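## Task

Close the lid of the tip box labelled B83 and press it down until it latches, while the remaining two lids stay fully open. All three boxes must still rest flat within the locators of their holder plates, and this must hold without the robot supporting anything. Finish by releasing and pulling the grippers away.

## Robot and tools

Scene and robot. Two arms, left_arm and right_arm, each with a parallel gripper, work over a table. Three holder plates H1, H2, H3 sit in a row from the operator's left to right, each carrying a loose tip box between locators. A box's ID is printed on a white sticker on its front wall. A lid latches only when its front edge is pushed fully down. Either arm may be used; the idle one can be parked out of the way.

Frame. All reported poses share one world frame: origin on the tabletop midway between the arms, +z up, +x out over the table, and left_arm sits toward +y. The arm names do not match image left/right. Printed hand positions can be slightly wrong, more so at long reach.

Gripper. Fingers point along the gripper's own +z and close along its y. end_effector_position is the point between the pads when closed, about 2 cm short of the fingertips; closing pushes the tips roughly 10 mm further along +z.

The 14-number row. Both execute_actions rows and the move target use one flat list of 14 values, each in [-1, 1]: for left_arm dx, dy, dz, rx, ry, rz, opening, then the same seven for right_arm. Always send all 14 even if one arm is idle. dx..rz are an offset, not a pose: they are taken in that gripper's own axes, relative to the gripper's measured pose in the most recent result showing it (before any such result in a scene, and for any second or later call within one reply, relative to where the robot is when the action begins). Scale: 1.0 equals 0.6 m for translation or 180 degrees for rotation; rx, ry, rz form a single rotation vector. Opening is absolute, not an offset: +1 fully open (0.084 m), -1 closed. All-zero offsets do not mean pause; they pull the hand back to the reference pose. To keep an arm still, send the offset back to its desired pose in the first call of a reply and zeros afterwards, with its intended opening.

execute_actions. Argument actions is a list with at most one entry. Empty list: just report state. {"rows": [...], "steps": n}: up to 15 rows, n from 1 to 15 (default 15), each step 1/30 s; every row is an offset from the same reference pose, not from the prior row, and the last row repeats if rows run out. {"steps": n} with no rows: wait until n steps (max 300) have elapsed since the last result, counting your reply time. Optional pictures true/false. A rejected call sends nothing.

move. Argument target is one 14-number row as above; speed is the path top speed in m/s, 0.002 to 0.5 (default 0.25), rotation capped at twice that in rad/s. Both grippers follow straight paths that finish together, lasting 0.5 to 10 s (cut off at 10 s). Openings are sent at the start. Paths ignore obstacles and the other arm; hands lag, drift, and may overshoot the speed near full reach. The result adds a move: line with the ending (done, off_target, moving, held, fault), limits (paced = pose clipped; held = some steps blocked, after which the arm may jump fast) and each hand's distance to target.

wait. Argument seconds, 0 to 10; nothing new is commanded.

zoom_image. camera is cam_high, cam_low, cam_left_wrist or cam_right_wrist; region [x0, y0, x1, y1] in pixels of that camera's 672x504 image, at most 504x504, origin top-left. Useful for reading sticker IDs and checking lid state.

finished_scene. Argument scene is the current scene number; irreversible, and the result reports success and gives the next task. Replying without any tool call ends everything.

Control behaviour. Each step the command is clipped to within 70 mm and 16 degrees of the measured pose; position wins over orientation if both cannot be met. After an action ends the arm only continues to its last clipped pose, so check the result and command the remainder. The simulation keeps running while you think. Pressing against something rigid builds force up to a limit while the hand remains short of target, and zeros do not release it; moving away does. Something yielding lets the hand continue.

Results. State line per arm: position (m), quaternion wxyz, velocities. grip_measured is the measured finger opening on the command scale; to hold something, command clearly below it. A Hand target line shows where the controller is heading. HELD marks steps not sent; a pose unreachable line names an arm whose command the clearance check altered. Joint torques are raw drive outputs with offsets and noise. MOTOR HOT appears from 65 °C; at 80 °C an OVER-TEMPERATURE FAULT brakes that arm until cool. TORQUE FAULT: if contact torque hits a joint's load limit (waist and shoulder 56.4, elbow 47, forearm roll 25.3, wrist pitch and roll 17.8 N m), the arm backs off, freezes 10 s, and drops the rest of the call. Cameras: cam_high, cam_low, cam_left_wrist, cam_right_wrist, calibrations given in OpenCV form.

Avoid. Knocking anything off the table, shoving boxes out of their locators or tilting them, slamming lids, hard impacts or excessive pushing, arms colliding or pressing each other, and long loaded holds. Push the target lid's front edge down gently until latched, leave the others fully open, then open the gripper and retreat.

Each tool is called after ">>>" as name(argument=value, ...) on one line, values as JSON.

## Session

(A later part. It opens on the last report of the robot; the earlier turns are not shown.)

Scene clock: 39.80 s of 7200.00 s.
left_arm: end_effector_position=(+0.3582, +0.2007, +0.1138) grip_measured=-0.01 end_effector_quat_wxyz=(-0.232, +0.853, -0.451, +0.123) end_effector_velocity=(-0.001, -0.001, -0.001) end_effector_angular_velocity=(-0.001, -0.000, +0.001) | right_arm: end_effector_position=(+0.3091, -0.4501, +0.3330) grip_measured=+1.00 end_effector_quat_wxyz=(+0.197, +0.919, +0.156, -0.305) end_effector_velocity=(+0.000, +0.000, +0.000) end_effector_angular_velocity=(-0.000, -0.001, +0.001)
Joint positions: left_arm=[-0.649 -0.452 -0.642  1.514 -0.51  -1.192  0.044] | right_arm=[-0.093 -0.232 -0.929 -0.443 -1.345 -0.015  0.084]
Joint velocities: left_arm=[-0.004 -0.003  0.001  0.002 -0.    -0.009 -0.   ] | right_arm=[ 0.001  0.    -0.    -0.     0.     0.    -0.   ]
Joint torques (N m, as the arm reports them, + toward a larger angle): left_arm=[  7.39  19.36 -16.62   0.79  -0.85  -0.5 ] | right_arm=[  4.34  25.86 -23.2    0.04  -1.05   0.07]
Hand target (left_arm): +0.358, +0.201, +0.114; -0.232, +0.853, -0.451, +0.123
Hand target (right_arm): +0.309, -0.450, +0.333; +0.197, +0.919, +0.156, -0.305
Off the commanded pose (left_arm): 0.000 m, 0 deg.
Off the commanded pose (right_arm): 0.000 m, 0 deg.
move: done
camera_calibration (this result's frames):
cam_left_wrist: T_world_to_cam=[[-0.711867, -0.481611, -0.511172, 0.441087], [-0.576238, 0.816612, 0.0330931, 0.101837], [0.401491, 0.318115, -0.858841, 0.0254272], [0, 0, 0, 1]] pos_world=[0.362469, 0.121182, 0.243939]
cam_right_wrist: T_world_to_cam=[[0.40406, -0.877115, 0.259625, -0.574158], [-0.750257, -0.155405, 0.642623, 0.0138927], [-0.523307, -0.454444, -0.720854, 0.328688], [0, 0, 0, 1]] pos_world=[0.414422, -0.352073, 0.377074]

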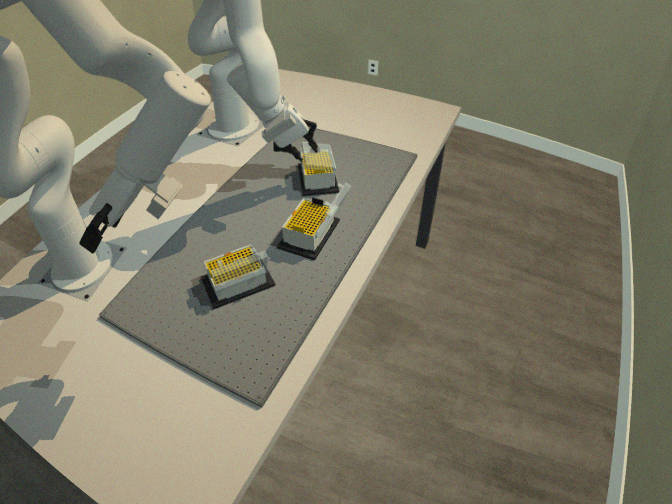

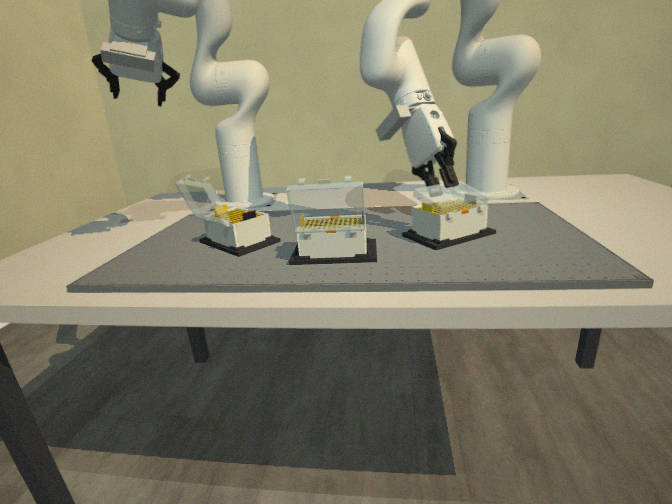

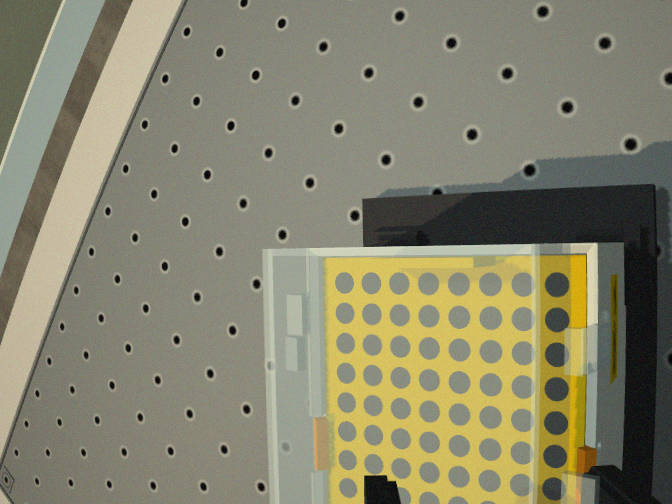

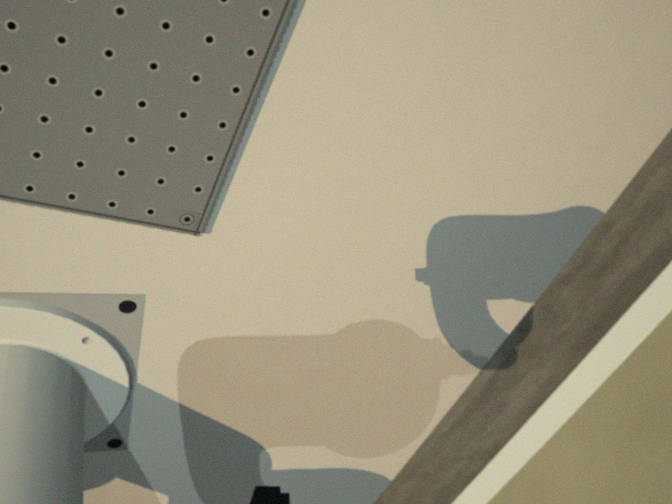

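>>> move(target=[0,0.021,0.015,0,0,0,0,0,0,0,0,0,0,1], speed=0.012)

>>> move(target=[0,0.023,-0.0135,0,0,0,0,0,0,0,0,0,0,1], speed=0.02)

>>> move(target=[0,0.0085,0.0145,0,0,0,0,0,0,0,0,0,0,1], speed=0.012)

Scene clock: 47.40 s of 7200.00 s.
left_arm: end_effector_position=(+0.3530, +0.1973, +0.0999) grip_measured=-0.01 end_effector_quat_wxyz=(-0.232, +0.853, -0.450, +0.123) end_effector_velocity=(-0.001, -0.000, -0.002) end_effector_angular_velocity=(+0.000, -0.001, +0.001) | right_arm: end_effector_position=(+0.3091, -0.4501, +0.3330) grip_measured=+1.00 end_effector_quat_wxyz=(+0.197, +0.919, +0.156, -0.305) end_effector_velocity=(-0.000, +0.001, -0.000) end_effector_angular_velocity=(+0.001, +0.000, +0.000)
Joint positions: left_arm=[-0.664 -0.487 -0.642  1.561 -0.512 -1.263  0.044] | right_arm=[-0.093 -0.232 -0.929 -0.443 -1.345 -0.015  0.084]
Joint velocities: left_arm=[-0.002 -0.006  0.     0.009 -0.001 -0.014 -0.   ] | right_arm=[ 0.001 -0.     0.     0.001  0.    -0.     0.   ]
Joint torques (N m, as the arm reports them, + toward a larger angle): left_arm=[  7.69  19.19 -16.64   1.52  -0.91  -0.41] | right_arm=[  3.66  26.39 -23.92   1.09  -1.1    0.05]
Hand target (left_arm): +0.353, +0.197, +0.100; -0.232, +0.853, -0.450, +0.123
Hand target (right_arm): +0.309, -0.450, +0.333; +0.197, +0.919, +0.156, -0.305
Off the commanded pose (left_arm): 0.000 m, 0 deg.
Off the commanded pose (right_arm): 0.000 m, 0 deg.
After step 90, 3.10 s passed at rest.
move: done
camera_calibration (this result's frames):
cam_left_wrist: T_world_to_cam=[[-0.711872, -0.481549, -0.511223, 0.428715], [-0.576332, 0.816533, 0.0333996, 0.102106], [0.401347, 0.31841, -0.858799, 0.0166114], [0, 0, 0, 1]] pos_world=[0.35737, 0.117785, 0.230024]
cam_right_wrist: T_world_to_cam=[[0.40406, -0.877115, 0.259625, -0.574158], [-0.750257, -0.155405, 0.642623, 0.0138928], [-0.523307, -0.454444, -0.720854, 0.328688], [0, 0, 0, 1]] pos_world=[0.414422, -0.352073, 0.377074]

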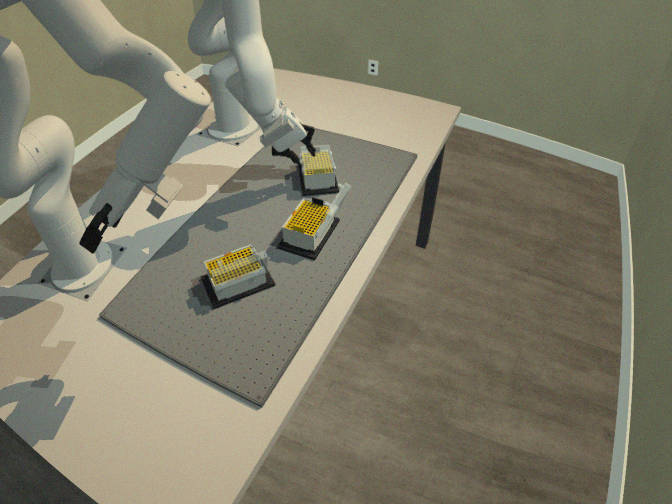

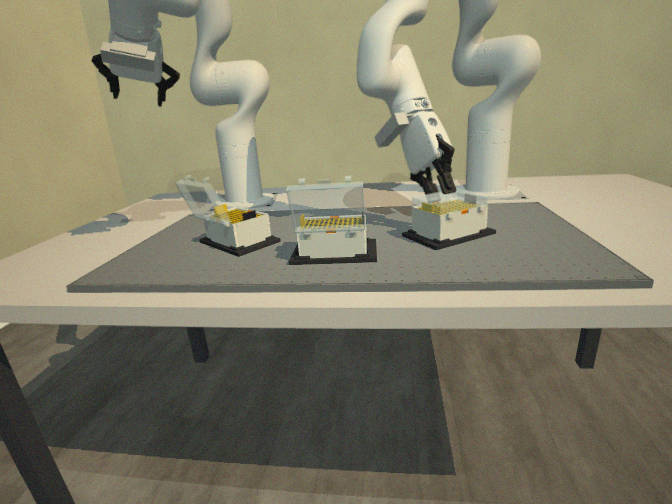

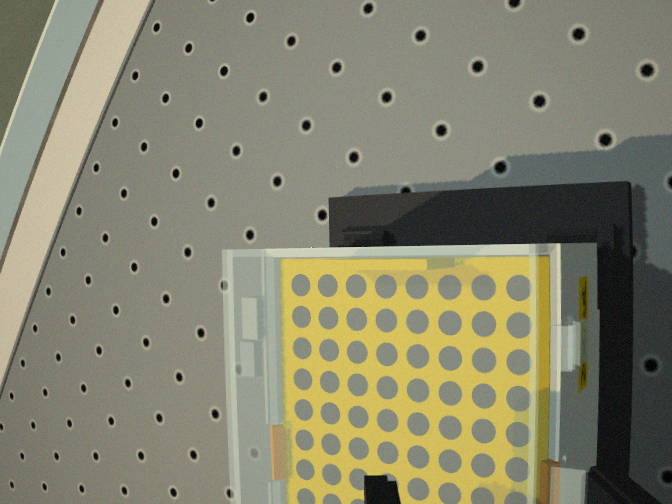

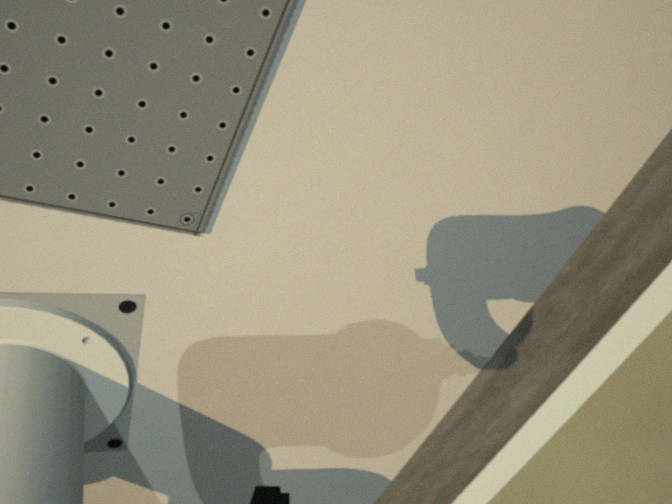

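Scene clock: 48.50 s of 7200.00 s.
left_arm: end_effector_position=(+0.3400, +0.1886, +0.0999) grip_measured=-0.01 end_effector_quat_wxyz=(-0.232, +0.853, -0.450, +0.123) end_effector_velocity=(-0.002, -0.001, +0.000) end_effector_angular_velocity=(-0.000, +0.000, -0.001) | right_arm: end_effector_position=(+0.3091, -0.4501, +0.3330) grip_measured=+1.00 end_effector_quat_wxyz=(+0.197, +0.919, +0.156, -0.305) end_effector_velocity=(-0.000, -0.000, -0.000) end_effector_angular_velocity=(-0.001, +0.001, +0.002)
Joint positions: left_arm=[-0.702 -0.482 -0.631  1.531 -0.518 -1.274  0.044] | right_arm=[-0.093 -0.232 -0.929 -0.443 -1.345 -0.015  0.084]
Joint velocities: left_arm=[-0.005  0.001  0.001 -0.003 -0.    -0.001  0.   ] | right_arm=[ 0.001 -0.     0.001 -0.001 -0.     0.     0.   ]
Joint torques (N m, as the arm reports them, + toward a larger angle): left_arm=[  8.98  18.73 -16.4   -0.07  -1.21  -0.64] | right_arm=[  3.27  25.15 -23.46   0.41  -1.08   0.06]
Hand target (left_arm): +0.340, +0.188, +0.100; -0.232, +0.853, -0.450, +0.123
Hand target (right_arm): +0.309, -0.450, +0.333; +0.197, +0.919, +0.156, -0.305
Off the commanded pose (left_arm): 0.000 m, 0 deg.
Off the commanded pose (right_arm): 0.000 m, 0 deg.
move: done
camera_calibration (this result's frames):
cam_left_wrist: T_world_to_cam=[[-0.711846, -0.481512, -0.511294, 0.415143], [-0.576343, 0.816523, 0.0334474, 0.101742], [0.401378, 0.31849, -0.858755, 0.0245772], [0, 0, 0, 1]] pos_world=[0.344291, 0.108995, 0.229963]
cam_right_wrist: T_world_to_cam=[[0.40406, -0.877115, 0.259625, -0.574158], [-0.750257, -0.155405, 0.642623, 0.0138928], [-0.523307, -0.454444, -0.720854, 0.328688], [0, 0, 0, 1]] pos_world=[0.414422, -0.352073, 0.377074]

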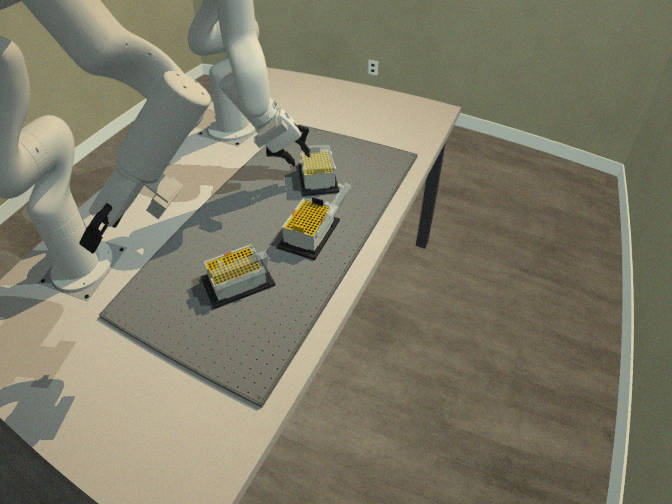

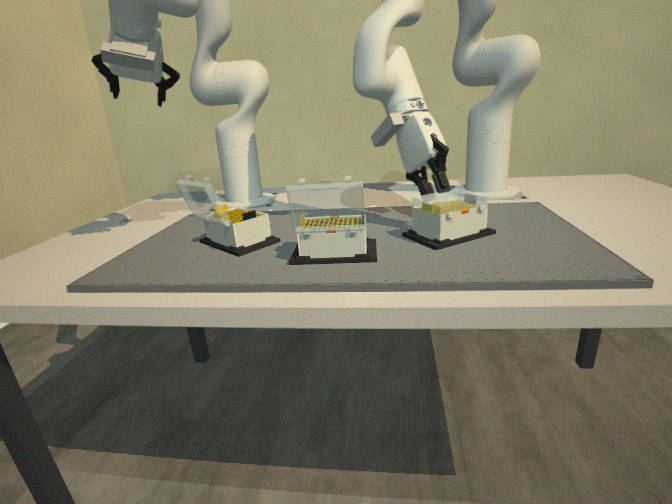

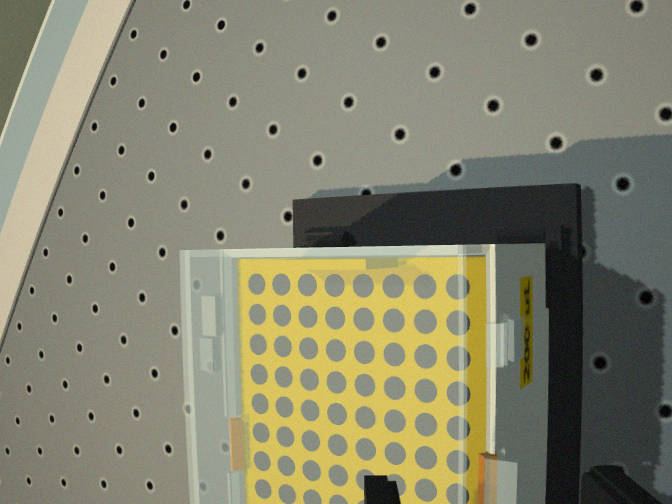

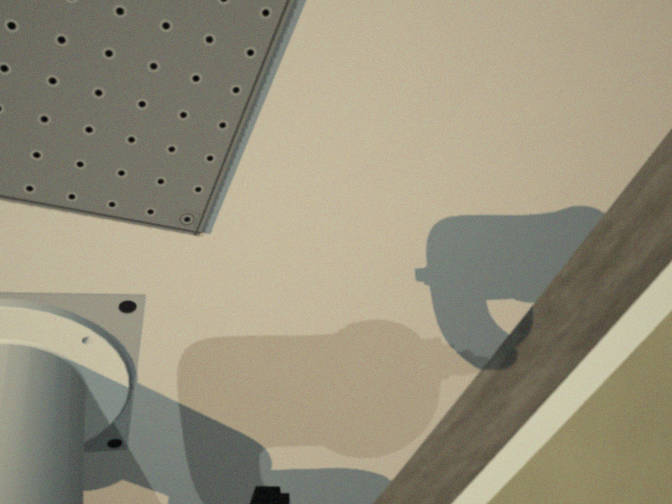

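Scene clock: 49.57 s of 7200.00 s.
left_arm: end_effector_position=(+0.3409, +0.1884, +0.0914) grip_measured=+0.00 end_effector_quat_wxyz=(-0.234, +0.853, -0.450, +0.124) end_effector_velocity=(-0.000, +0.000, -0.003) end_effector_angular_velocity=(-0.001, +0.001, -0.001) | right_arm: end_effector_position=(+0.3091, -0.4501, +0.3330) grip_measured=+1.00 end_effector_quat_wxyz=(+0.197, +0.919, +0.156, -0.305) end_effector_velocity=(+0.000, +0.000, -0.000) end_effector_angular_velocity=(-0.001, +0.000, +0.003)
Joint positions: left_arm=[-0.703 -0.507 -0.636  1.571 -0.521 -1.32   0.044] | right_arm=[-0.093 -0.232 -0.929 -0.443 -1.345 -0.015  0.084]
Joint velocities: left_arm=[ 0.    -0.008 -0.     0.013  0.001 -0.014  0.001] | right_arm=[ 0.001  0.     0.001 -0.002  0.    -0.     0.   ]
Joint torques (N m, as the arm reports them, + toward a larger angle): left_arm=[ 13.7    3.43 -13.34   0.31   4.74  -0.15] | right_arm=[  3.54  23.65 -23.09   0.22  -1.07  -0.05]
Hand target (left_arm): +0.340, +0.189, +0.090; -0.232, +0.853, -0.450, +0.123
Hand target (right_arm): +0.309, -0.450, +0.333; +0.197, +0.919, +0.156, -0.305
Off the commanded pose (left_arm): 0.002 m, 0 deg.
Off the commanded pose (right_arm): 0.000 m, 0 deg.
move: done
camera_calibration (this result's frames):
cam_left_wrist: T_world_to_cam=[[-0.709456, -0.481332, -0.514774, 0.410883], [-0.576919, 0.816176, 0.03195, 0.103033], [0.404767, 0.31965, -0.856731, 0.0154259], [0, 0, 0, 1]] pos_world=[0.344702, 0.108747, 0.221436]
cam_right_wrist: T_world_to_cam=[[0.40406, -0.877115, 0.259625, -0.574158], [-0.750257, -0.155405, 0.642623, 0.0138928], [-0.523307, -0.454444, -0.720854, 0.328688], [0, 0, 0, 1]] pos_world=[0.414422, -0.352073, 0.377074]

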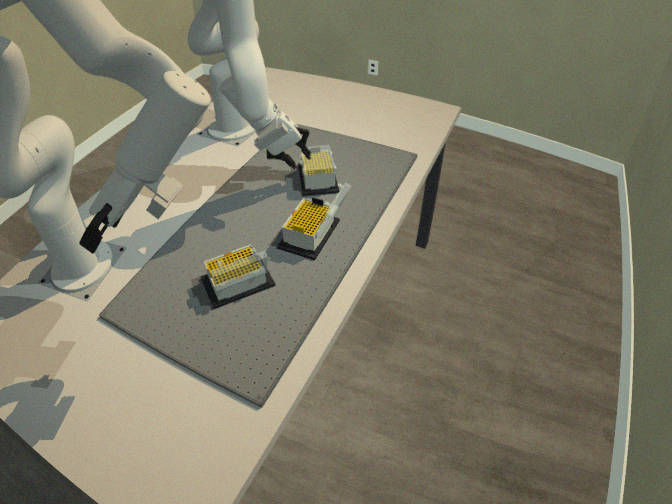

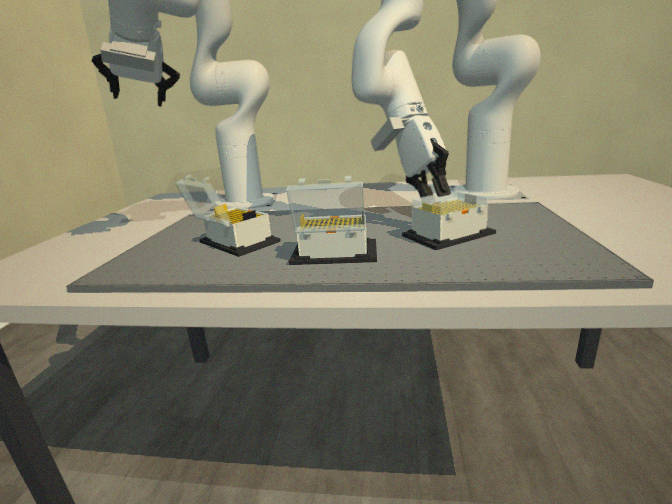

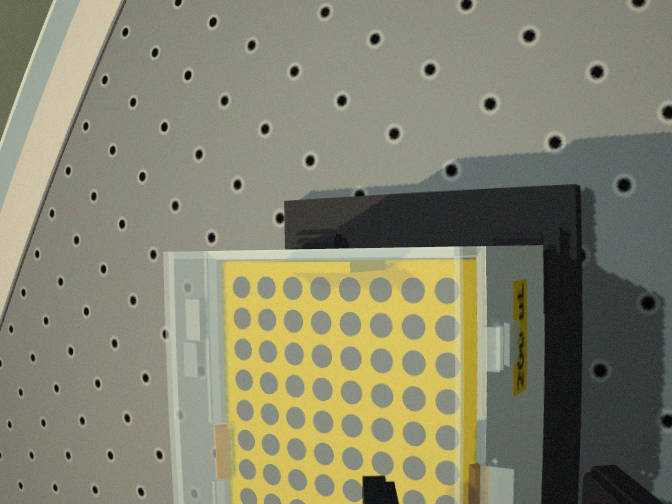

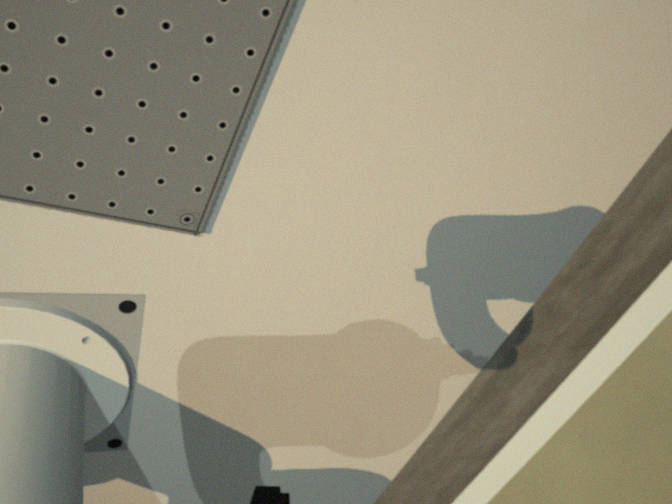

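>>> move(target=[0,0,-0.27,0,0,0,0,0,0,0,0,0,0,1])

>>> zoom_image(camera="cam_low", region=[395,180,505,260])

>>> zoom_image(camera="cam_left_wrist", region=[300,220,520,504])

Scene clock: 57.23 s of 7200.00 s.
left_arm: end_effector_position=(+0.2723, +0.1419, +0.2299) grip_measured=-0.01 end_effector_quat_wxyz=(-0.233, +0.853, -0.450, +0.125) end_effector_velocity=(-0.000, -0.001, +0.002) end_effector_angular_velocity=(+0.000, +0.002, +0.002) | right_arm: end_effector_position=(+0.3091, -0.4501, +0.3330) grip_measured=+1.00 end_effector_quat_wxyz=(+0.197, +0.919, +0.156, -0.305) end_effector_velocity=(+0.000, +0.000, +0.000) end_effector_angular_velocity=(-0.001, -0.000, +0.002)
Joint positions: left_arm=[-0.916 -0.14  -0.616  0.919 -0.697 -0.781  0.044] | right_arm=[-0.093 -0.232 -0.929 -0.443 -1.345 -0.015  0.084]
Joint velocities: left_arm=[-0.001  0.003 -0.003 -0.011 -0.005  0.009  0.   ] | right_arm=[ 0.001 -0.    -0.001 -0.001 -0.    -0.     0.   ]
Joint torques (N m, as the arm reports them, + toward a larger angle): left_arm=[  7.77  14.12 -22.21   0.87  -0.95  -0.6 ] | right_arm=[  4.33  26.15 -23.75   0.07  -0.99   0.08]
Hand target (left_arm): +0.272, +0.142, +0.230; -0.233, +0.853, -0.450, +0.125
Hand target (right_arm): +0.309, -0.450, +0.333; +0.197, +0.919, +0.156, -0.305
Off the commanded pose (left_arm): 0.001 m, 0 deg.
Off the commanded pose (right_arm): 0.000 m, 0 deg.
After step 90, 3.33 s passed at rest.
move: done
camera_calibration (this result's frames):
cam_left_wrist: T_world_to_cam=[[-0.709696, -0.480839, -0.514903, 0.411164], [-0.575983, 0.816872, 0.0310518, 0.096868], [0.405679, 0.318612, -0.856686, 0.176566], [0, 0, 0, 1]] pos_world=[0.275967, 0.0623189, 0.359964]
cam_right_wrist: T_world_to_cam=[[0.40406, -0.877115, 0.259625, -0.574158], [-0.750257, -0.155405, 0.642623, 0.0138928], [-0.523307, -0.454444, -0.720854, 0.328688], [0, 0, 0, 1]] pos_world=[0.414422, -0.352073, 0.377074]

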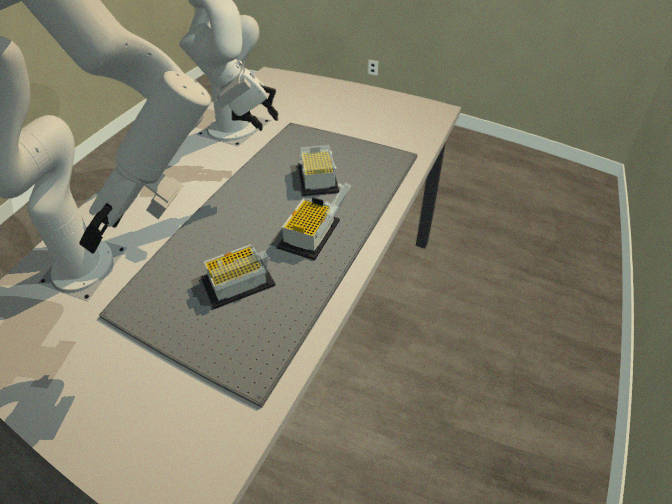

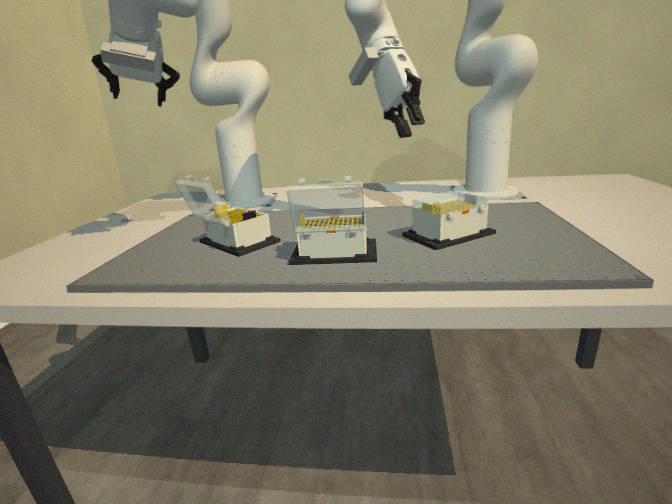

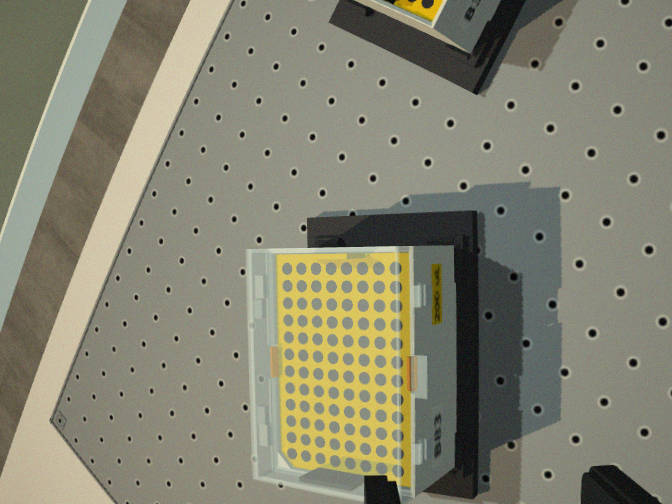

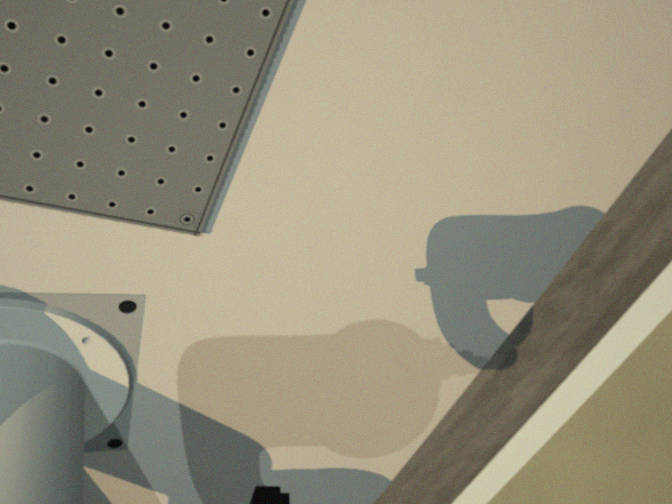

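Region (395, 180, 505, 260) of cam_low's 672x504 image, scaled by 4.582, with more detail than that image has; it fills the top 367 rows of this view, and the rest is white.

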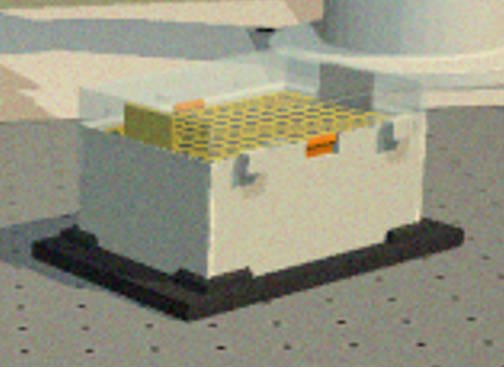

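Region (300, 220, 520, 504) of cam_left_wrist's 672x504 image, scaled by 1.775, with more detail than that image has; it fills the left 390 columns of this view, and the rest is white.

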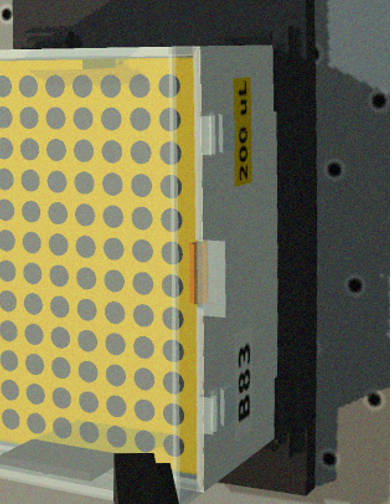

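>>> finished_scene(scene=2)

The scene is finished: the task was done.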